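# Lift the weighted bar off its rack and hold it

## Task

Take hold of the weighted bar and raise the entire bar so that it sits at least three finger-widths above where it rested on its rack. Keep it motionless in the air, still gripped, and touching nothing else at the end. The task fails if any motor of either hand still shows moving in hand_stopped_by when the scene ends.

## Robot and tools

Robot and frame. A humanoid upper body on a stand sits past the table's -x edge (x = 0.18 m) and faces about +x. Its two arms are left_arm, on the +y side with a left hand, and right_arm, on the -y side with a right hand. Reported positions are in one world frame in metres: z = 0 is the table top, +z is up, and +x runs across the table away from the robot. Each shoulder is about 0.28 m above the pelvis. A hand point can be at most about 0.62 m from its shoulder, and printed positions get less accurate at long reach.

Hand point axes. Each arm is steered by a hand point 0.05 m in front of the palm, where a pinch would meet. Its +z runs along straightened fingers, +y points out of the palm, and +x runs across the palm. On the right hand +x points away from the thumb; on the left hand it points toward the thumb. The fingers reach 0.06 to 0.07 m past the point. A bracket on the little-finger side of the wrist sticks out and can strike things. A full wrap with the thumb turned in front of the palm fits objects 0.035 to 0.08 m thick, with the object lying across the palm. Turn the thumb before the hand reaches the object.

Row layout. Every row is one flat list of 28 numbers, each from -1 to 1, covering both arms even if only one moves. The order is left_arm dx, dy, dz, rx, ry, rz, then left_gripper little, ring, middle, index, thumb_bend, thumb_turn, force_limit, speed, then the same 14 for right_arm and right_gripper. dx..rz are an offset, not a pose: they are measured from the hand point's pose at the start of the action, in the hand point's own axes. The first action of a call starts from the last pose a result reported. A value of 1.0 means 0.6 m or 180 degrees, and rx, ry, rz form one rotation vector. Finger numbers are absolute targets: +1 is open or straight and -1 is curled shut. For thumb_turn, +1 is beside the palm and -1 is in front of it. A pinch is roughly index -0.22, thumb_bend -0.75, thumb_turn -0.57. force_limit maps -1..+1 linearly onto about 0..10 N at the fingertip, or 0..15 N for the thumb motors, and only stops closing. speed maps -1..+1 onto nearly zero..full, where full speed covers a finger's travel in 0.6 s. There is no 'no change' value for the hand. To keep a hand as it is, repeat its last eight numbers that were carried out. If none have been sent yet, send its hand_measured followed by hand_force_limit and hand_speed.

Tools.
- execute_actions(actions): a list of actions. Each action is a list of up to 15 rows, and each row lasts one 1/30 s step. A short action holds its final row for the remaining steps. Every row in an action is an offset from that action's start pose, not from the previous row. An empty list just returns the state and images.
- move(target, speed, blocking): target is one 28-number row. Its offsets are taken from the pose in the most recent result, and the arms travel in straight lines to those poses. speed is the top path speed in m/s, from 0.002 to 0.5 with default 0.25; turning is capped at twice that in rad/s. A move runs 0.5 to 10 s and does not avoid obstacles or the other arm. The hand numbers are sent when it starts. With blocking=false the result comes back after 0.5 s; then use wait(0) to check, and use wait or stop before sending more motion.
- wait(seconds): 0 to 10 s, with the last commands held.
- stop(): brakes a running move. Give it room to brake.
- zoom_image(camera, region): camera is cam_head, cam_high, cam_left_wrist or cam_right_wrist. region is [x0, y0, x1, y1] in pixels, at most 504x504. Each image is 896x504.
- show_instructions(): shows the reference pages.
- finished_scene(scene): ends the current scene by its number, permanently.

Control behaviour. At each step the commanded pose is clipped to within 70 mm and 16 degrees of the measured pose. Position takes priority over orientation. After an action, an arm continues only up to its last clipped pose, so far targets need further actions. A hand motor starts only when its target changes by 0.01 or more. It then runs until it reaches the target or, while closing, until the load hits force_limit, and then locks. To grip harder, raise force_limit and send a target further closed than hand_measured. To loosen, send a more open target. Close at speed -0.9 or below for a gentle grip.

Reading results. The state line gives each arm's end_effector_position (m) and end_effector_quat_wxyz. 'Hand target' is the pose the controller is currently driving toward. 'pose unreachable' means a clearance check altered or blocked that arm. HELD in step readings marks a step that was held back. A move adds a 'move:' line with its ending and each arm's distance to target. Endings include done, off_target, moving, held and fault; limits can be paced (pose clipped) or held (steps blocked, after which the arm may jump fast). hand_measured, hand_stopped_by and hand_load_n each list six values in motor order. hand_stopped_by words are moving, target, force, stalled and fault; fault means the motor is dead. hand_load_n is positive when the finger is pushed open, and loads near 0 mean the grip was lost.

Avoid. Do not knock or drop anything off the table. Do not let the arms collide or press on each other, including palms, fingers, thumbs and brackets. Avoid hard, fast contacts and pressing far past a contact. A joint torque reaching its limit (22.2 N m, wrist pitch and yaw only 4.45 N m, held weight included) freezes that arm for 10 s. MOTOR HOT warns from 90 °C, and at 120 °C an OVER-TEMPERATURE FAULT drops that arm, so do not hold loads longer than needed. Before finishing, make sure the bar is gripped, still and clear, and that no hand motor reads moving.

Each tool is called by a JSON object that holds its "method" and its "body", one argument or row to a line.

Reference images:

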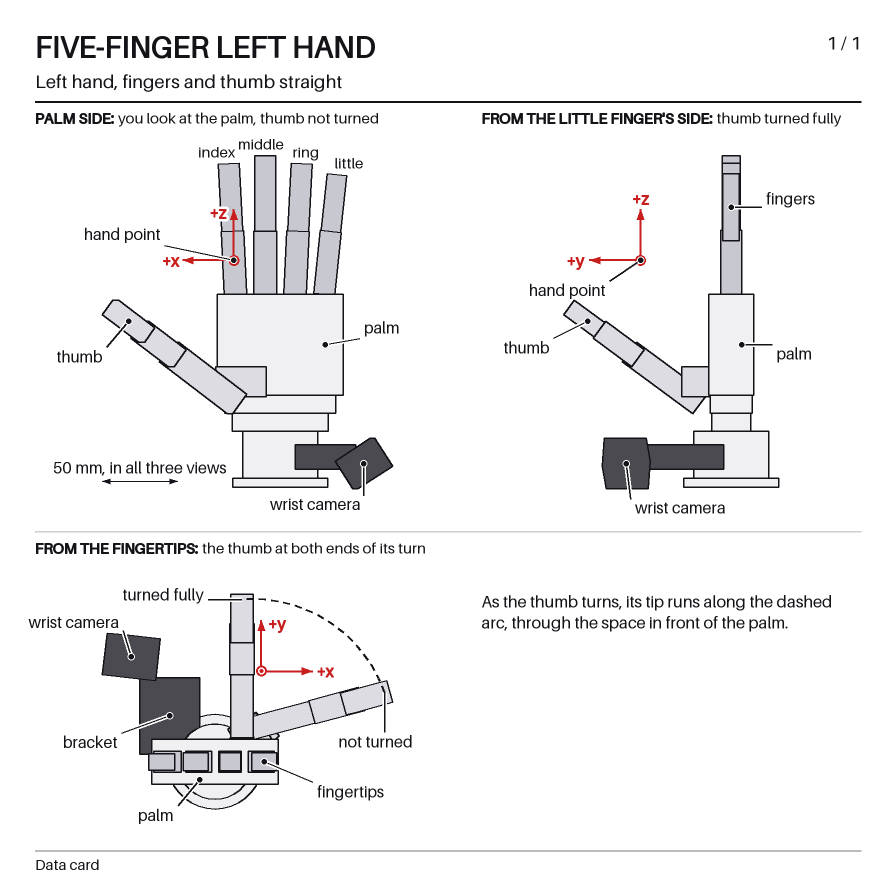

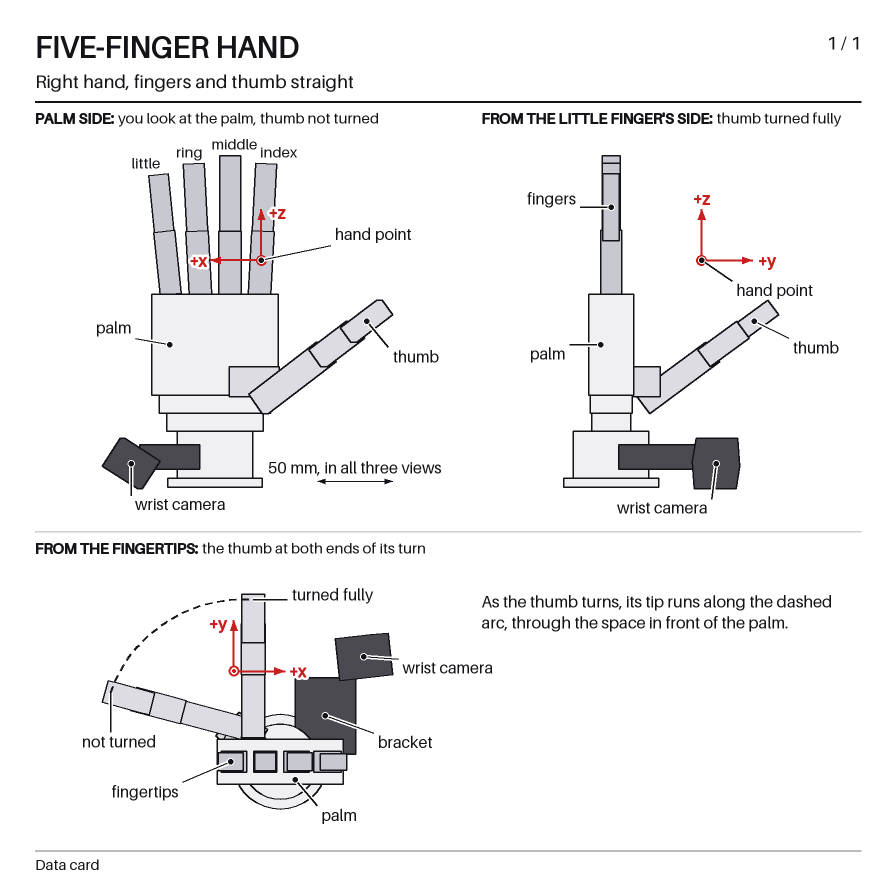

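## Session

{"method": "execute_actions", "body": {
  "actions": []
}}

Scene clock: 0.00 s.
left_arm: end_effector_position=(+0.0961, +0.1173, +0.4214) hand_measured=(+1.000, +1.000, +1.000, +1.000, +1.000, +1.000) hand_load_n=(+0.0, +0.0, +0.0, +0.0, +0.0, +0.0) hand_stopped_by=(target, target, target, target, target, target) hand_force_limit=0.00 hand_speed=-0.80 end_effector_quat_wxyz=(+0.013, -0.014, -0.199, +0.980) | right_arm: end_effector_position=(+0.2088, -0.1176, +0.4217) hand_measured=(+1.000, +1.000, +1.000, +1.000, +1.000, +1.000) hand_load_n=(+0.0, +0.0, +0.0, +0.0, +0.0, +0.0) hand_stopped_by=(target, target, target, target, target, target) hand_force_limit=0.00 hand_speed=-0.80 end_effector_quat_wxyz=(+0.974, -0.154, +0.161, +0.048)
Joint positions: left_arm=[ 0.002  0.443  0.377 -0.673 -0.619 -1.047 -0.465] | right_arm=[-0.155 -0.447 -0.235 -0.381  0.563 -0.853  0.358]
Joint velocities: left_arm=[ 0.003  0.    -0.017  0.    -0.015  0.     0.   ] | right_arm=[ 0.    -0.006 -0.002  0.003  0.003  0.     0.   ]
Motor temperatures (°C, as the motors report them): left_arm=[43 38 46 40 40 32 31] | right_arm=[46 42 47 40 41 30 32]
Hand target (left_arm): +0.096, +0.117, +0.421; +0.013, -0.014, -0.199, +0.980
Hand target (right_arm): +0.209, -0.118, +0.422; +0.974, -0.154, +0.161, +0.048

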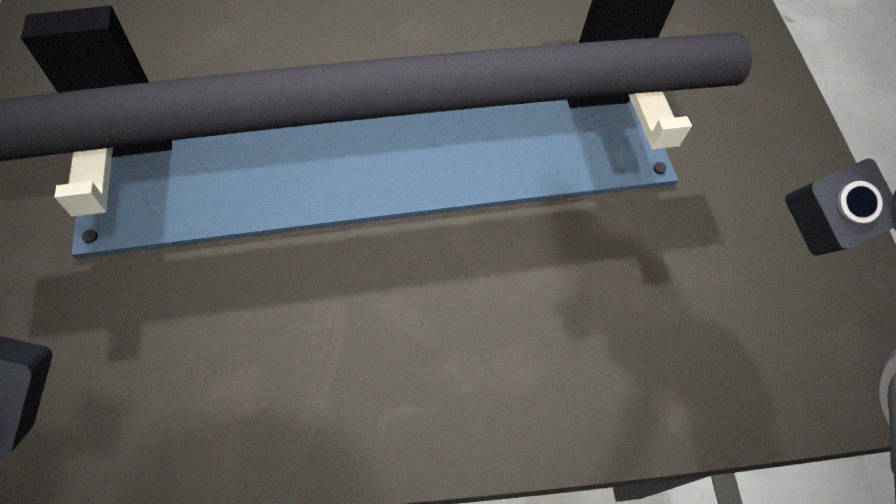

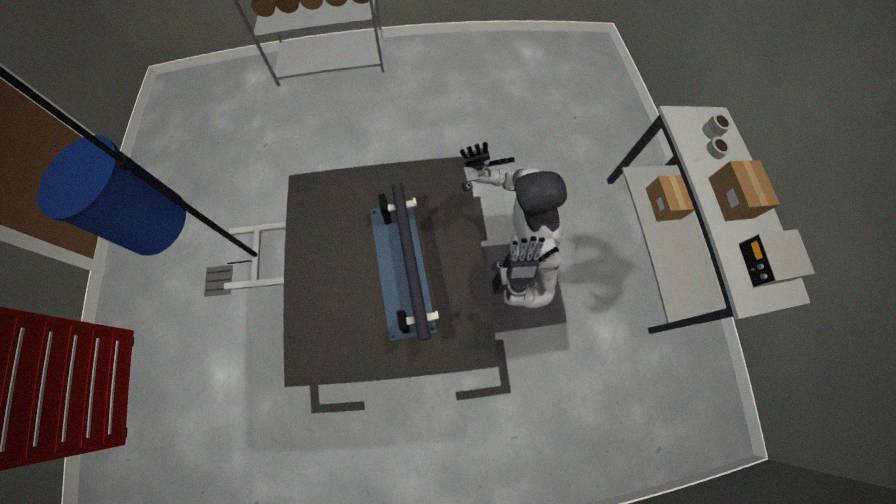

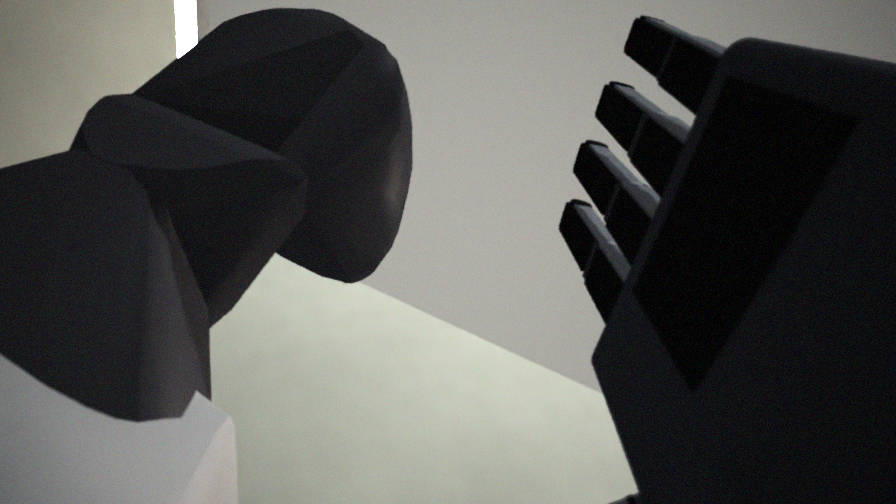

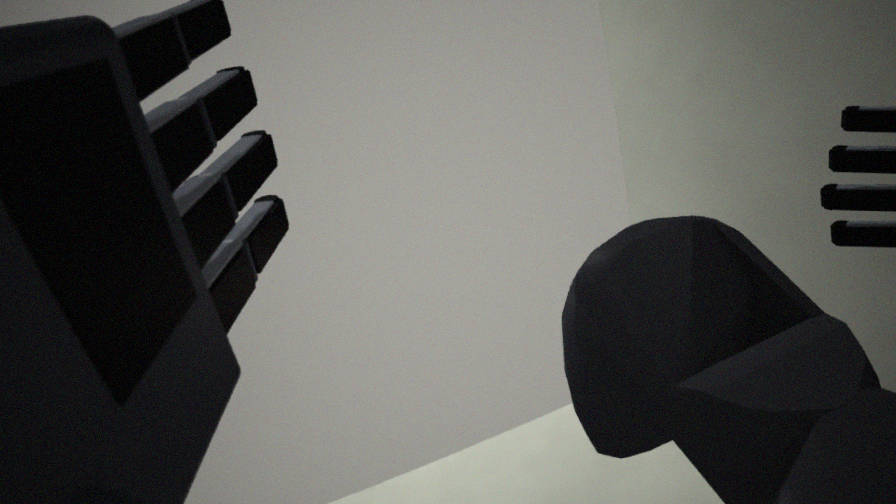

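{"method": "zoom_image", "body": {
  "camera": "cam_high",
  "region": [280, 130, 600, 400]
}}

{"method": "zoom_image", "body": {
  "camera": "cam_head",
  "region": [400, 0, 896, 280]
}}

Region (280, 130, 600, 400) of cam_high's 896x504 image, scaled by 1.575, with more detail than that image has; it fills the top 425 rows of this view, and the rest is white.

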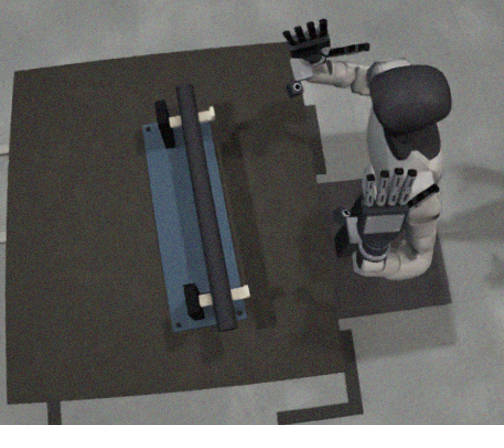

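Region (400, 0, 896, 280) of cam_head's 896x504 image, scaled by 1.016, with more detail than that image has; it fills the top 285 rows of this view, and the rest is white.

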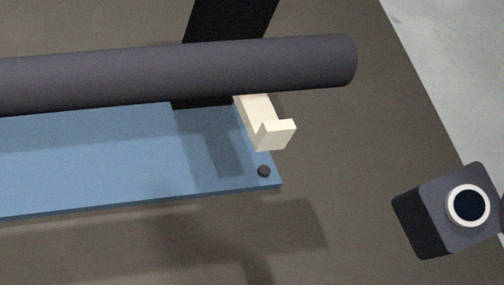

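{"method": "move", "body": {
  "target": [-0.626,0.112,-0.369,-0.452,-0.607,0.112,1,1,1,1,1,-1,0.5,1,0.578,0.113,-0.164,-0.431,0.492,-0.217,1,1,1,1,1,-1,0.5,1],
  "speed": 0.35
}}

Scene clock: 57.27 s.
left_arm: end_effector_position=(+0.4691, +0.1017, +0.1860) hand_measured=(+1.000, +1.000, +1.000, +1.000, +1.000, -1.000) hand_load_n=(+0.0, +0.0, +0.0, +0.0, +0.0, +0.0) hand_stopped_by=(target, target, target, target, target, target) hand_force_limit=0.50 hand_speed=1.00 end_effector_quat_wxyz=(-0.245, +0.671, -0.652, +0.254) | right_arm: end_effector_position=(+0.4990, -0.0805, +0.2230) hand_measured=(+1.000, +1.000, +1.000, +1.000, +1.000, -1.000) hand_load_n=(+0.0, +0.0, +0.0, +0.0, +0.0, +0.0) hand_stopped_by=(target, target, target, target, target, target) hand_force_limit=0.50 hand_speed=1.00 end_effector_quat_wxyz=(-0.297, +0.661, -0.623, +0.296)
Joint positions: left_arm=[-1.582  0.659 -0.901  0.565  0.433  0.6   -1.143] | right_arm=[-1.564 -0.479  0.48   0.744 -0.834  0.333  1.142]
Joint velocities: left_arm=[ 0.    -0.012  0.025  0.009  0.018 -0.012 -0.01 ] | right_arm=[ 0.     0.104 -0.232  0.091 -0.259 -0.124  0.073]
Motor temperatures (°C, as the motors report them): left_arm=[45 40 47 41 40 33 32] | right_arm=[49 44 47 41 41 31 33]
Hand target (left_arm): +0.469, +0.102, +0.186; -0.245, +0.670, -0.653, +0.254
Hand target (right_arm): +0.499, -0.080, +0.223; -0.295, +0.662, -0.622, +0.295
Off the commanded pose (left_arm): 0.033 m, 6 deg.
Off the commanded pose (right_arm): 0.026 m, 6 deg.
joint sent to its limit (left arm) — the command would take joint 1 (shoulder pitch) past its lower limit, so that joint was sent only as far as its limit.
joint sent to its limit (right arm) — the command would take joint 1 (shoulder pitch) past its lower limit, so that joint was sent only as far as its limit.
move: off_target (left_arm, right_arm); limits=paced
camera_calibration (this result's frames):
cam_left_wrist: T_world_to_cam=[[0.742986, 0.197713, 0.639438, -0.489273], [-0.202655, -0.844074, 0.496458, 0.0945987], [0.637889, -0.498447, -0.587067, -0.00574929], [0, 0, 0, 1]] pos_world=[0.386361, 0.173718, 0.26252]
cam_right_wrist: T_world_to_cam=[[-0.666767, 0.028756, -0.744711, 0.497139], [-0.376771, 0.849147, 0.370126, 0.17991], [0.643012, 0.527373, -0.555349, -0.0263454], [0, 0, 0, 1]] pos_world=[0.416201, -0.153172, 0.289004]

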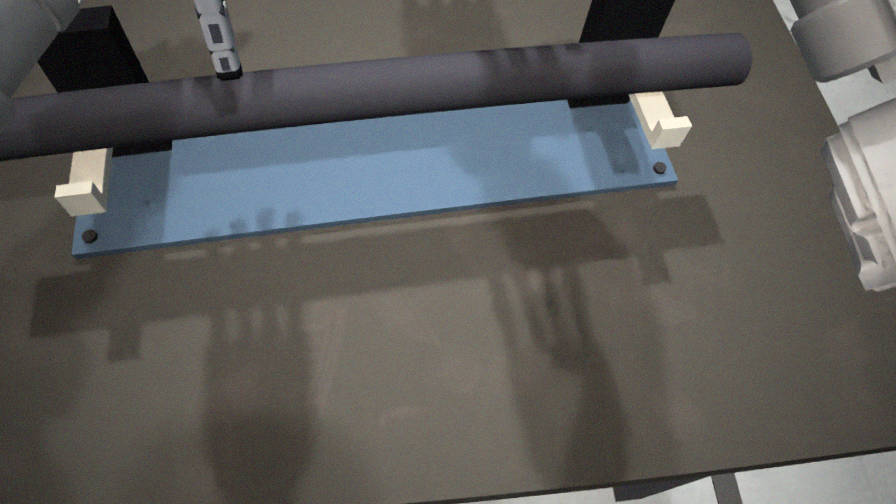

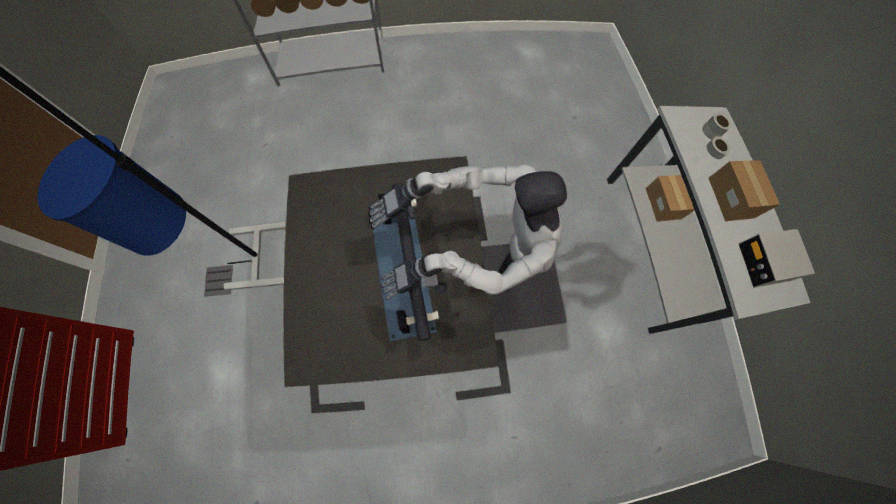

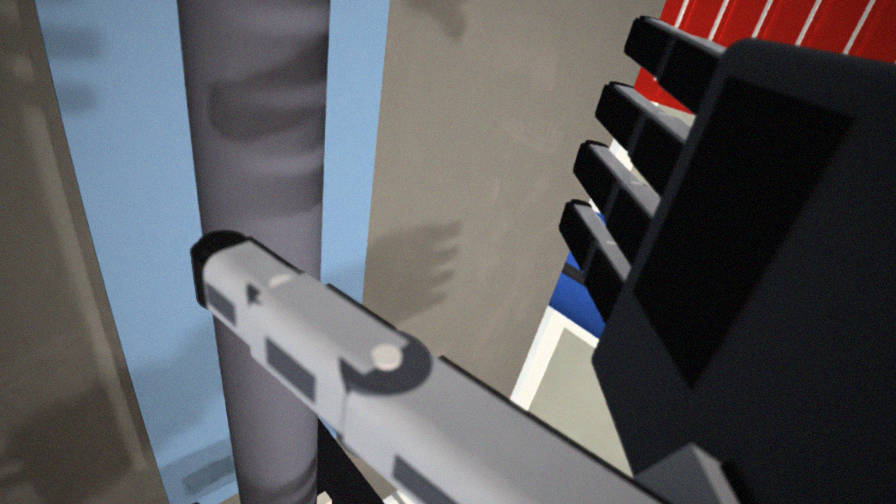

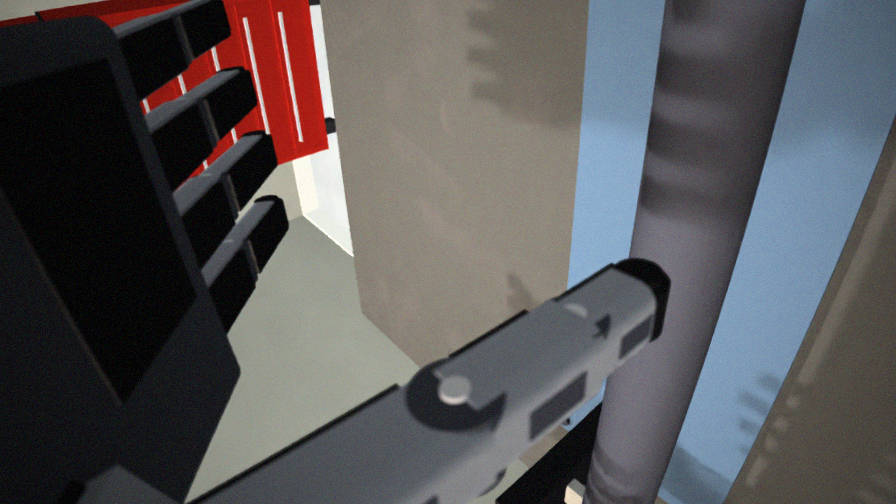

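{"method": "move", "body": {
  "target": [-0.050,0.041,-0.004,0.021,-0.022,-0.014,1,1,1,1,1,-1,0.5,1,-0.021,0.090,0.036,-0.025,-0.016,-0.006,1,1,1,1,1,-1,0.5,1],
  "speed": 0.1
}}

Scene clock: 81.17 s.
left_arm: end_effector_position=(+0.4479, +0.1299, +0.1705) hand_measured=(+1.000, +1.000, +1.000, +1.000, +1.000, -1.000) hand_load_n=(+0.0, +0.0, +0.0, +0.0, +0.0, +0.0) hand_stopped_by=(target, target, target, target, target, target) hand_force_limit=0.50 hand_speed=1.00 end_effector_quat_wxyz=(-0.281, +0.687, -0.619, +0.258) | right_arm: end_effector_position=(+0.4780, -0.0706, +0.1654) hand_measured=(+1.000, +1.000, +1.000, +1.000, +1.000, -1.000) hand_load_n=(+0.0, +0.0, +0.0, +0.0, +0.0, +0.0) hand_stopped_by=(target, target, target, target, target, target) hand_force_limit=0.50 hand_speed=1.00 end_effector_quat_wxyz=(-0.279, +0.687, -0.620, +0.257)
Joint positions: left_arm=[-1.406  0.837 -0.9    0.146  0.48   0.87  -1.13 ] | right_arm=[-1.385 -0.443  0.464  0.628 -0.851  0.338  1.138]
Joint velocities: left_arm=[ 0.011  0.005  0.006  0.    -0.003  0.004  0.004] | right_arm=[-0.002  0.005  0.014 -0.011  0.     0.     0.   ]
Motor temperatures (°C, as the motors report them): left_arm=[66 39 48 40 40 33 32] | right_arm=[63 43 48 41 41 31 33]
Hand target (left_arm): +0.449, +0.131, +0.172; -0.284, +0.686, -0.617, +0.259
Hand target (right_arm): +0.479, -0.069, +0.167; -0.282, +0.687, -0.618, +0.258
Off the commanded pose (left_arm): 0.001 m, 0 deg.
Off the commanded pose (right_arm): 0.003 m, 1 deg.
move: done
camera_calibration (this result's frames):
cam_left_wrist: T_world_to_cam=[[0.685067, 0.243368, 0.686625, -0.457174], [-0.161843, -0.868145, 0.469182, 0.111238], [0.710274, -0.432546, -0.55535, -0.0336072], [0, 0, 0, 1]] pos_world=[0.355068, 0.193296, 0.243053]
cam_right_wrist: T_world_to_cam=[[-0.729691, -0.000115514, -0.683777, 0.457931], [-0.38371, 0.827775, 0.409335, 0.180211], [0.565966, 0.561061, -0.604064, -0.00286133], [0, 0, 0, 1]] pos_world=[0.404917, -0.147516, 0.237628]

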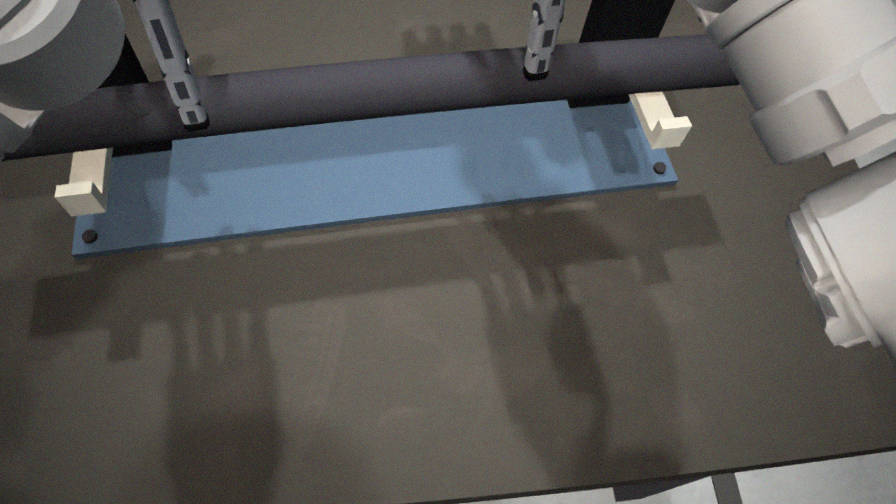

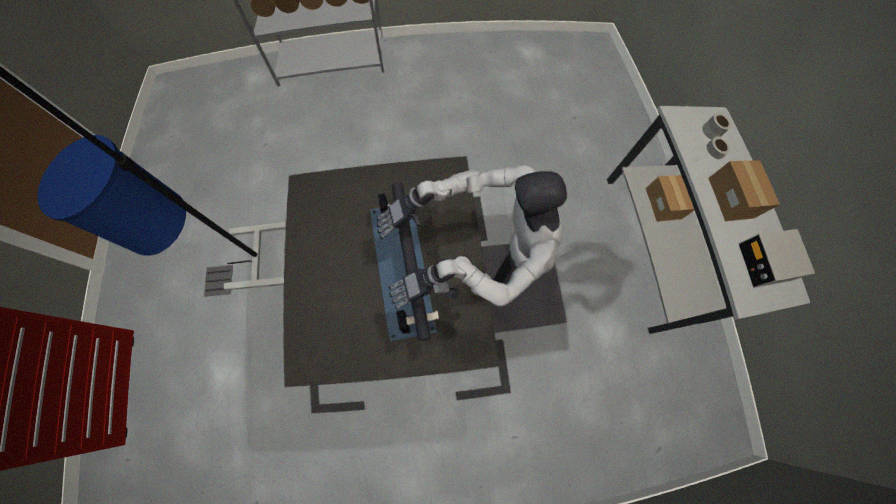

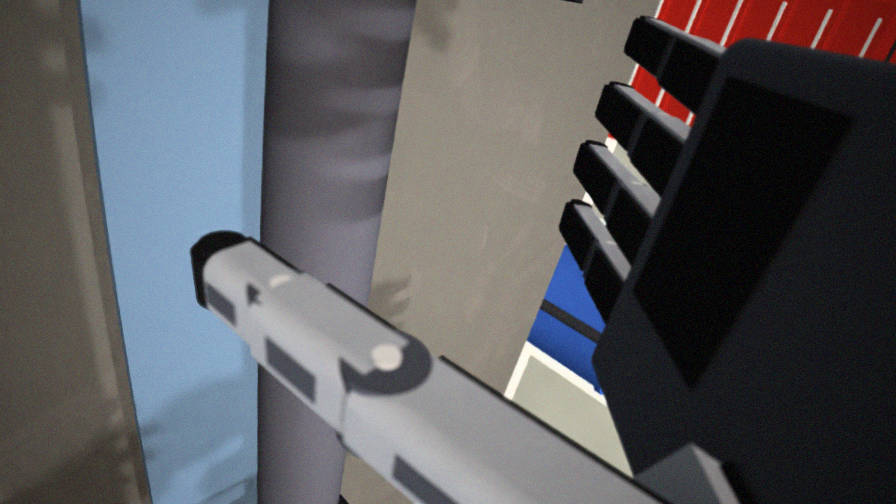

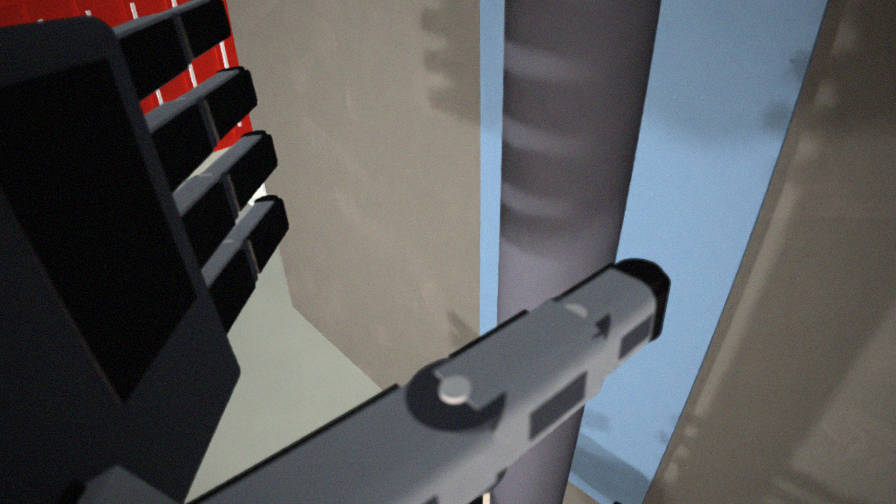

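{"method": "move", "body": {
  "target": [-0.001,0.101,0.082,0,0,0,1,1,1,1,1,-1,0.5,1,-0.001,0.108,0.089,0,0,0,1,1,1,1,1,-1,0.5,1],
  "speed": 0.06
}}

Scene clock: 96.57 s.
left_arm: end_effector_position=(+0.4415, +0.1291, +0.0937) hand_measured=(+1.000, +1.000, +1.000, +1.000, +1.000, -1.000) hand_load_n=(+0.0, +0.0, +0.0, +0.0, +0.0, +0.0) hand_stopped_by=(target, target, target, target, target, target) hand_force_limit=0.50 hand_speed=1.00 end_effector_quat_wxyz=(-0.279, +0.689, -0.616, +0.261) | right_arm: end_effector_position=(+0.4670, -0.0713, +0.0810) hand_measured=(+1.000, +1.000, +1.000, +1.000, +1.000, -1.000) hand_load_n=(+0.0, +0.0, +0.0, +0.0, +0.0, +0.0) hand_stopped_by=(target, target, target, target, target, target) hand_force_limit=0.50 hand_speed=1.00 end_effector_quat_wxyz=(-0.276, +0.691, -0.616, +0.259)
Joint positions: left_arm=[-1.158  0.764 -0.882  0.139  0.481  0.876 -0.883] | right_arm=[-1.159 -0.383  0.513  0.616 -0.864  0.344  0.908]
Joint velocities: left_arm=[ 0.    -0.011  0.011  0.011  0.005 -0.001  0.   ] | right_arm=[-0.006  0.     0.009 -0.002 -0.005  0.    -0.001]
Motor temperatures (°C, as the motors report them): left_arm=[67 40 49 40 40 32 33] | right_arm=[66 43 48 42 41 31 33]
Hand target (left_arm): +0.442, +0.129, +0.093; -0.278, +0.690, -0.615, +0.261
Hand target (right_arm): +0.467, -0.071, +0.081; -0.276, +0.692, -0.614, +0.260
Off the commanded pose (left_arm): 0.002 m, 1 deg.
Off the commanded pose (right_arm): 0.003 m, 1 deg.
move: done
camera_calibration (this result's frames):
cam_left_wrist: T_world_to_cam=[[0.682715, 0.25339, 0.685341, -0.400083], [-0.158207, -0.864433, 0.477206, 0.142705], [0.713351, -0.434222, -0.550074, -0.0736975], [0, 0, 0, 1]] pos_world=[0.348292, 0.192735, 0.165554]
cam_right_wrist: T_world_to_cam=[[-0.730336, -0.0119966, -0.682983, 0.391614], [-0.388694, 0.829492, 0.401073, 0.214177], [0.561717, 0.558389, -0.610471, -0.0448504], [0, 0, 0, 1]] pos_world=[0.394452, -0.147916, 0.154185]

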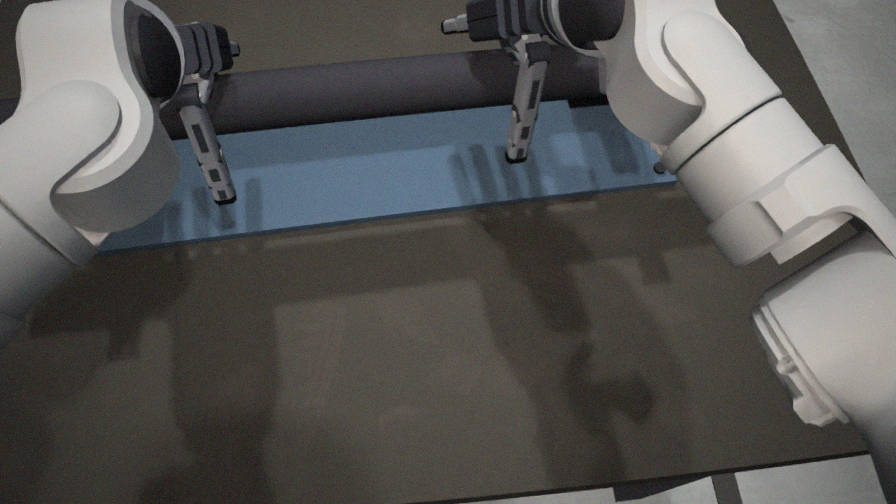

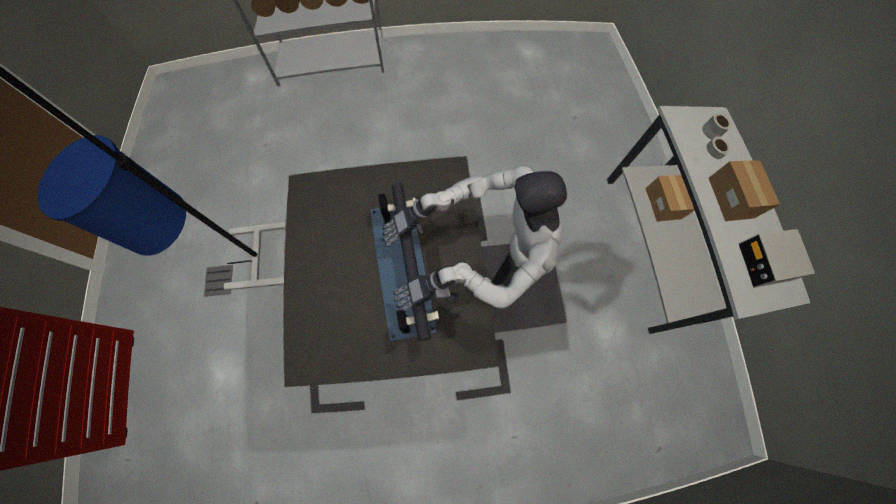

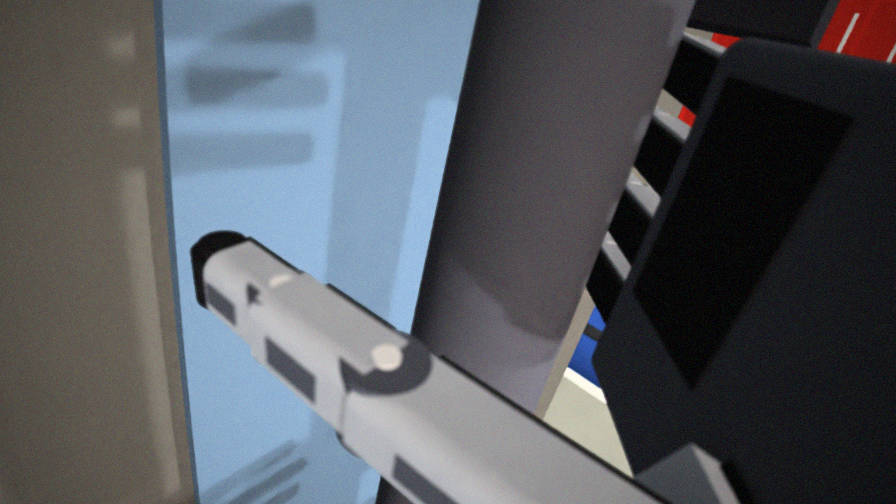

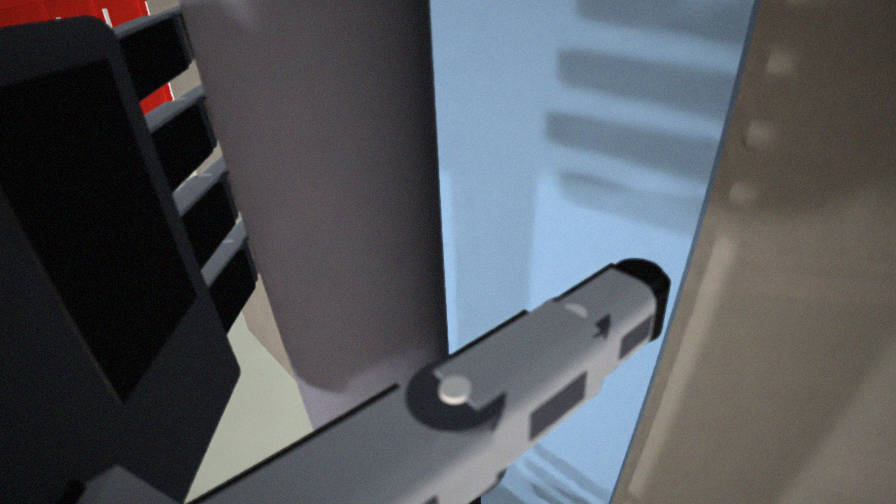

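{"method": "move", "body": {
  "target": [0.001,0.008,0.020,0,0,0,1,1,1,1,1,-1,0.5,1,0.001,0.008,0.018,0,0,0,1,1,1,1,1,-1,0.5,1],
  "speed": 0.03
}}

{"method": "move", "body": {
  "target": [0,0,0,0,0,0,-1,-1,-1,-1,-1,-1,0.8,-0.3,0,0,0,0,0,0,-1,-1,-1,-1,-1,-1,0.8,-0.3]
}}

Scene clock: 105.40 s.
left_arm: end_effector_position=(+0.4474, +0.1293, +0.0832) hand_measured=(+1.000, +1.000, +1.000, +1.000, +1.000, -1.000) hand_load_n=(+0.0, +0.0, +0.0, +0.0, +0.0, +0.0) hand_stopped_by=(target, target, target, target, target, target) hand_force_limit=0.50 hand_speed=1.00 end_effector_quat_wxyz=(-0.281, +0.688, -0.616, +0.261) | right_arm: end_effector_position=(+0.4699, -0.0734, +0.0688) hand_measured=(+1.000, +1.000, +1.000, +1.000, +1.000, -1.000) hand_load_n=(+0.0, +0.0, +0.0, +0.0, +0.0, +0.0) hand_stopped_by=(target, target, target, target, target, target) hand_force_limit=0.50 hand_speed=1.00 end_effector_quat_wxyz=(-0.273, +0.691, -0.616, +0.260)
Joint positions: left_arm=[-1.148  0.728 -0.878  0.216  0.479  0.829 -0.834] | right_arm=[-1.167 -0.358  0.513  0.708 -0.864  0.305  0.849]
Joint velocities: left_arm=[-0.005 -0.012  0.006  0.008  0.    -0.002  0.   ] | right_arm=[ 0.003 -0.011 -0.003  0.002 -0.005 -0.003 -0.002]
Motor temperatures (°C, as the motors report them): left_arm=[67 40 49 40 40 32 33] | right_arm=[67 43 48 42 41 31 33]
Hand target (left_arm): +0.447, +0.129, +0.082; -0.278, +0.690, -0.615, +0.261
Hand target (right_arm): +0.470, -0.071, +0.070; -0.275, +0.692, -0.615, +0.259
Off the commanded pose (left_arm): 0.002 m, 0 deg.
Off the commanded pose (right_arm): 0.002 m, 0 deg.
move: done
camera_calibration (this result's frames):
cam_left_wrist: T_world_to_cam=[[0.680369, 0.251377, 0.68841, -0.395861], [-0.16044, -0.865459, 0.474593, 0.150198], [0.715093, -0.433347, -0.548501, -0.0846675], [0, 0, 0, 1]] pos_world=[0.353974, 0.19281, 0.154791]
cam_right_wrist: T_world_to_cam=[[-0.732733, -0.0153773, -0.680342, 0.386029], [-0.385947, 0.832802, 0.396844, 0.221183], [0.560488, 0.553357, -0.616157, -0.0521843], [0, 0, 0, 1]] pos_world=[0.39747, -0.149389, 0.142703]

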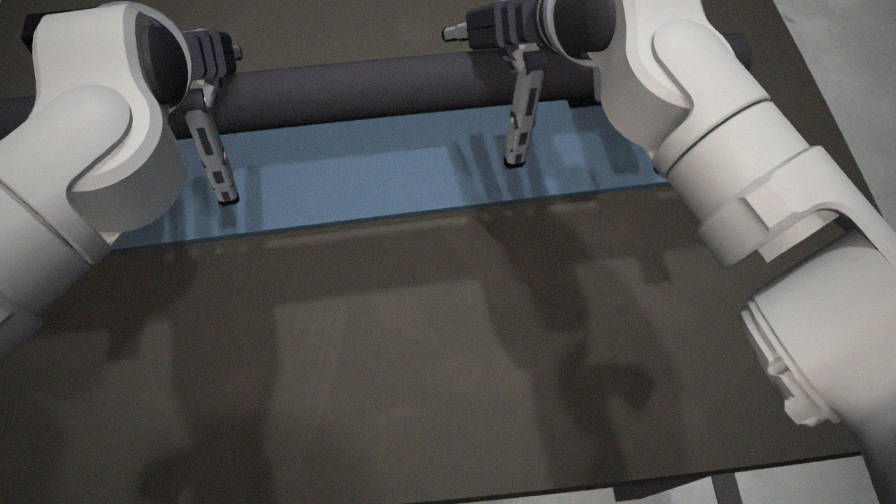

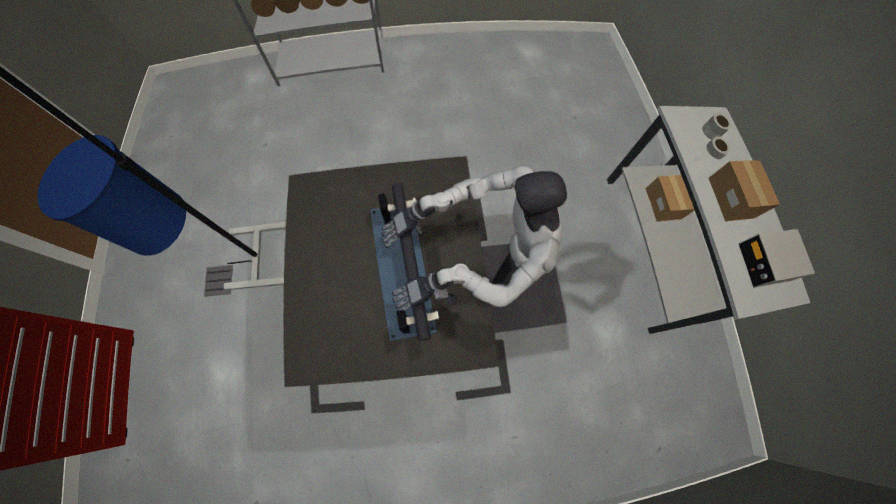

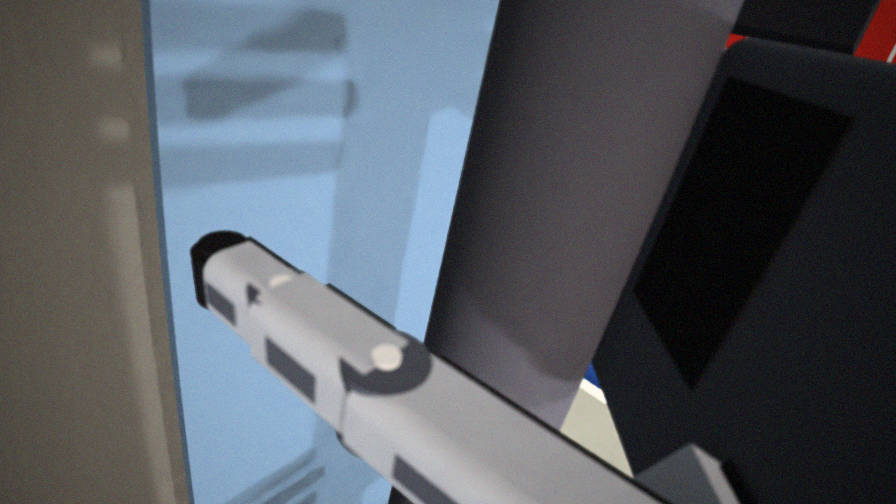

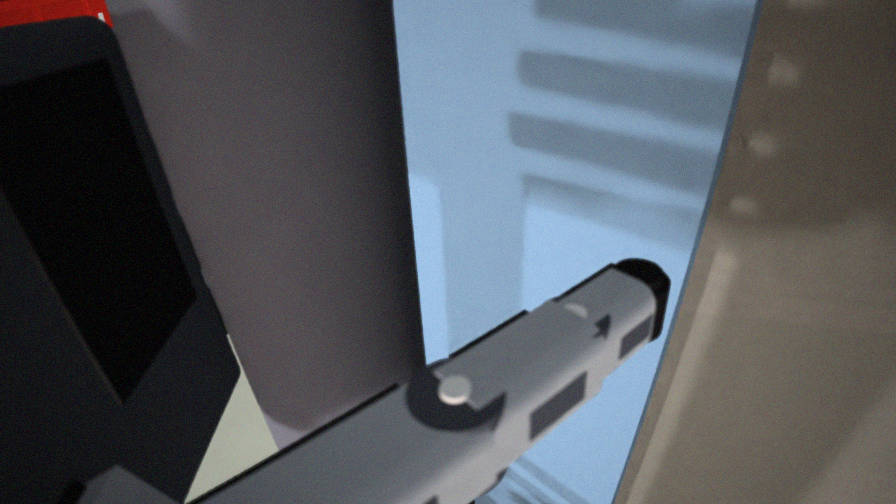

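Scene clock: 106.97 s.
left_arm: end_effector_position=(+0.4485, +0.1309, +0.0834) hand_measured=(-0.306, -0.332, -0.354, -0.384, +0.166, -1.000) hand_load_n=(+3.0, +7.0, +6.0, +11.0, +17.0, +2.5) hand_stopped_by=(force, force, force, force, force, target) hand_force_limit=0.80 hand_speed=-0.30 end_effector_quat_wxyz=(-0.285, +0.685, -0.618, +0.262) | right_arm: end_effector_position=(+0.4678, -0.0736, +0.0656) hand_measured=(-0.470, -0.442, -0.414, -0.376, +0.090, -1.000) hand_load_n=(+9.5, +10.5, +9.0, +5.0, +14.0, +1.0) hand_stopped_by=(force, force, force, force, force, target) hand_force_limit=0.80 hand_speed=-0.30 end_effector_quat_wxyz=(-0.270, +0.693, -0.617, +0.257)
Joint positions: left_arm=[-1.147  0.732 -0.881  0.218  0.481  0.82  -0.827] | right_arm=[-1.161 -0.357  0.513  0.71  -0.863  0.303  0.849]
Joint velocities: left_arm=[-0.012 -0.006  0.008  0.     0.006  0.     0.   ] | right_arm=[-0.002  0.003  0.005  0.014 -0.003  0.     0.   ]
Motor temperatures (°C, as the motors report them): left_arm=[67 40 49 40 40 32 33] | right_arm=[67 43 48 42 41 31 33]
Hand target (left_arm): +0.447, +0.129, +0.083; -0.280, +0.688, -0.616, +0.261
Hand target (right_arm): +0.470, -0.073, +0.069; -0.273, +0.691, -0.616, +0.260
Off the commanded pose (left_arm): 0.002 m, 1 deg.
Off the commanded pose (right_arm): 0.004 m, 0 deg.
move: off_target (right_arm)
camera_calibration (this result's frames):
cam_left_wrist: T_world_to_cam=[[0.677007, 0.242126, 0.695008, -0.394983], [-0.168506, -0.868256, 0.466624, 0.156315], [0.716426, -0.433021, -0.547016, -0.0854442], [0, 0, 0, 1]] pos_world=[0.354961, 0.194358, 0.154837]
cam_right_wrist: T_world_to_cam=[[-0.738509, -0.0154453, -0.674067, 0.384626], [-0.382806, 0.832586, 0.400325, 0.22013], [0.555036, 0.55368, -0.620785, -0.0499782], [0, 0, 0, 1]] pos_world=[0.396057, -0.149664, 0.140115]

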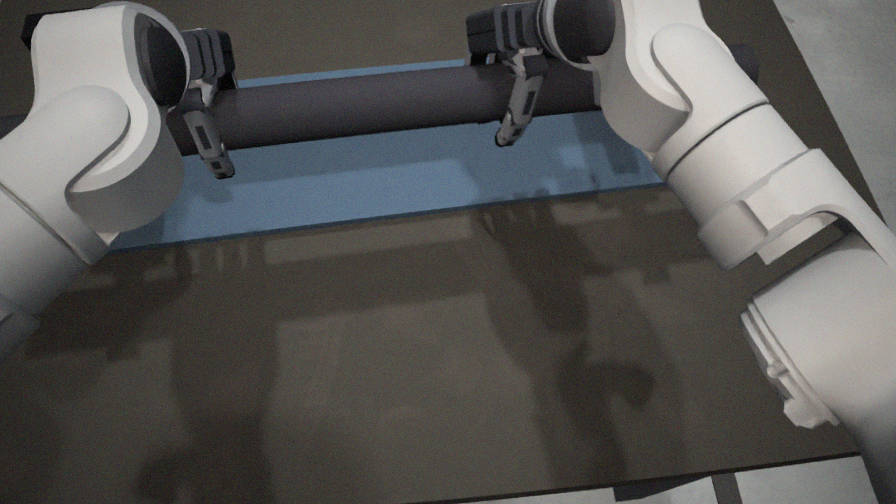

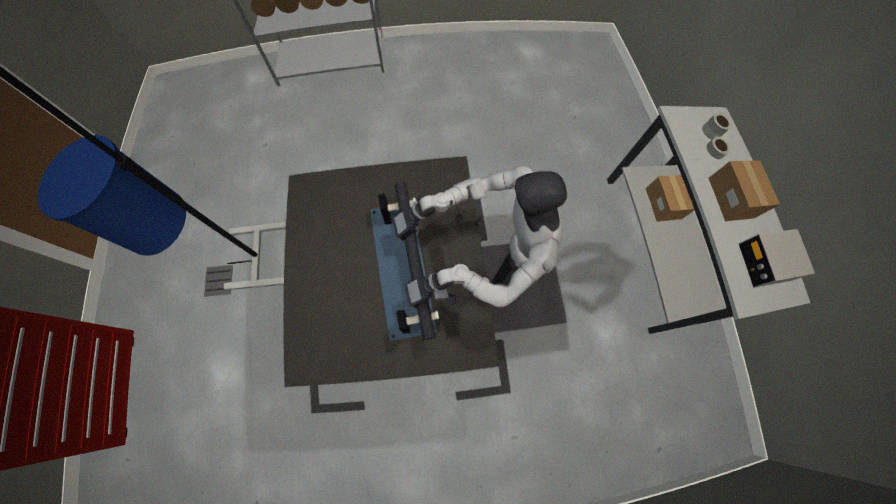

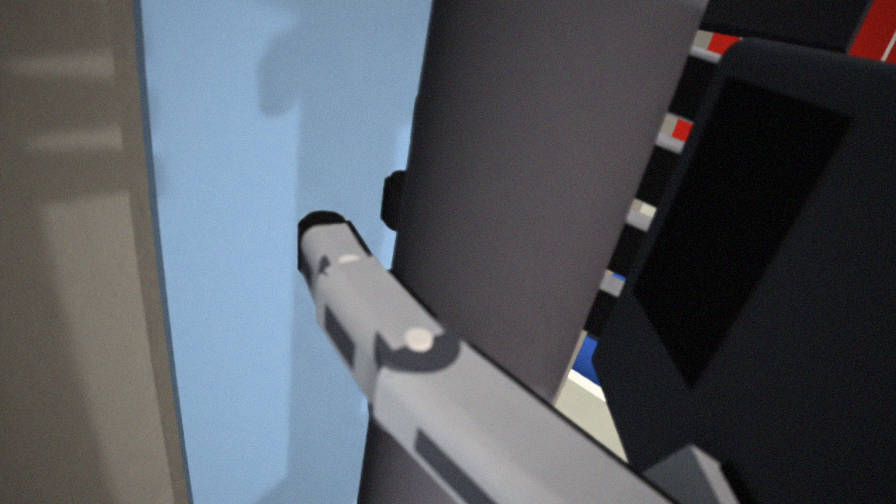

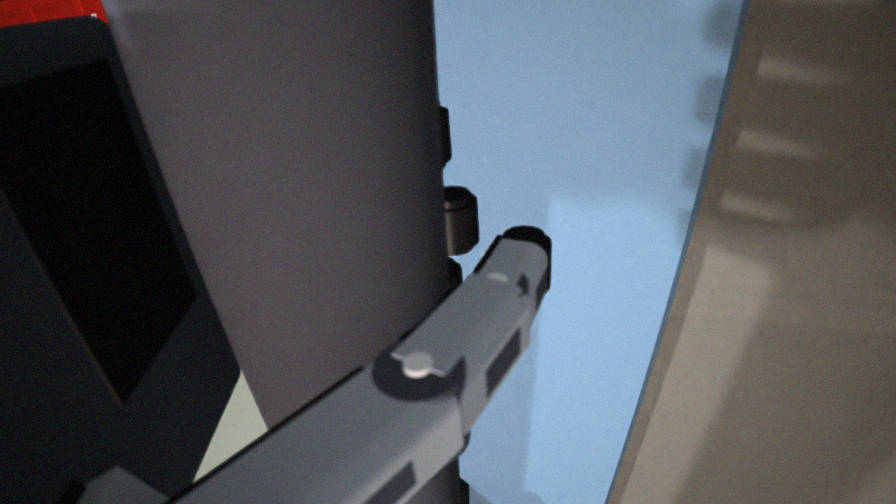

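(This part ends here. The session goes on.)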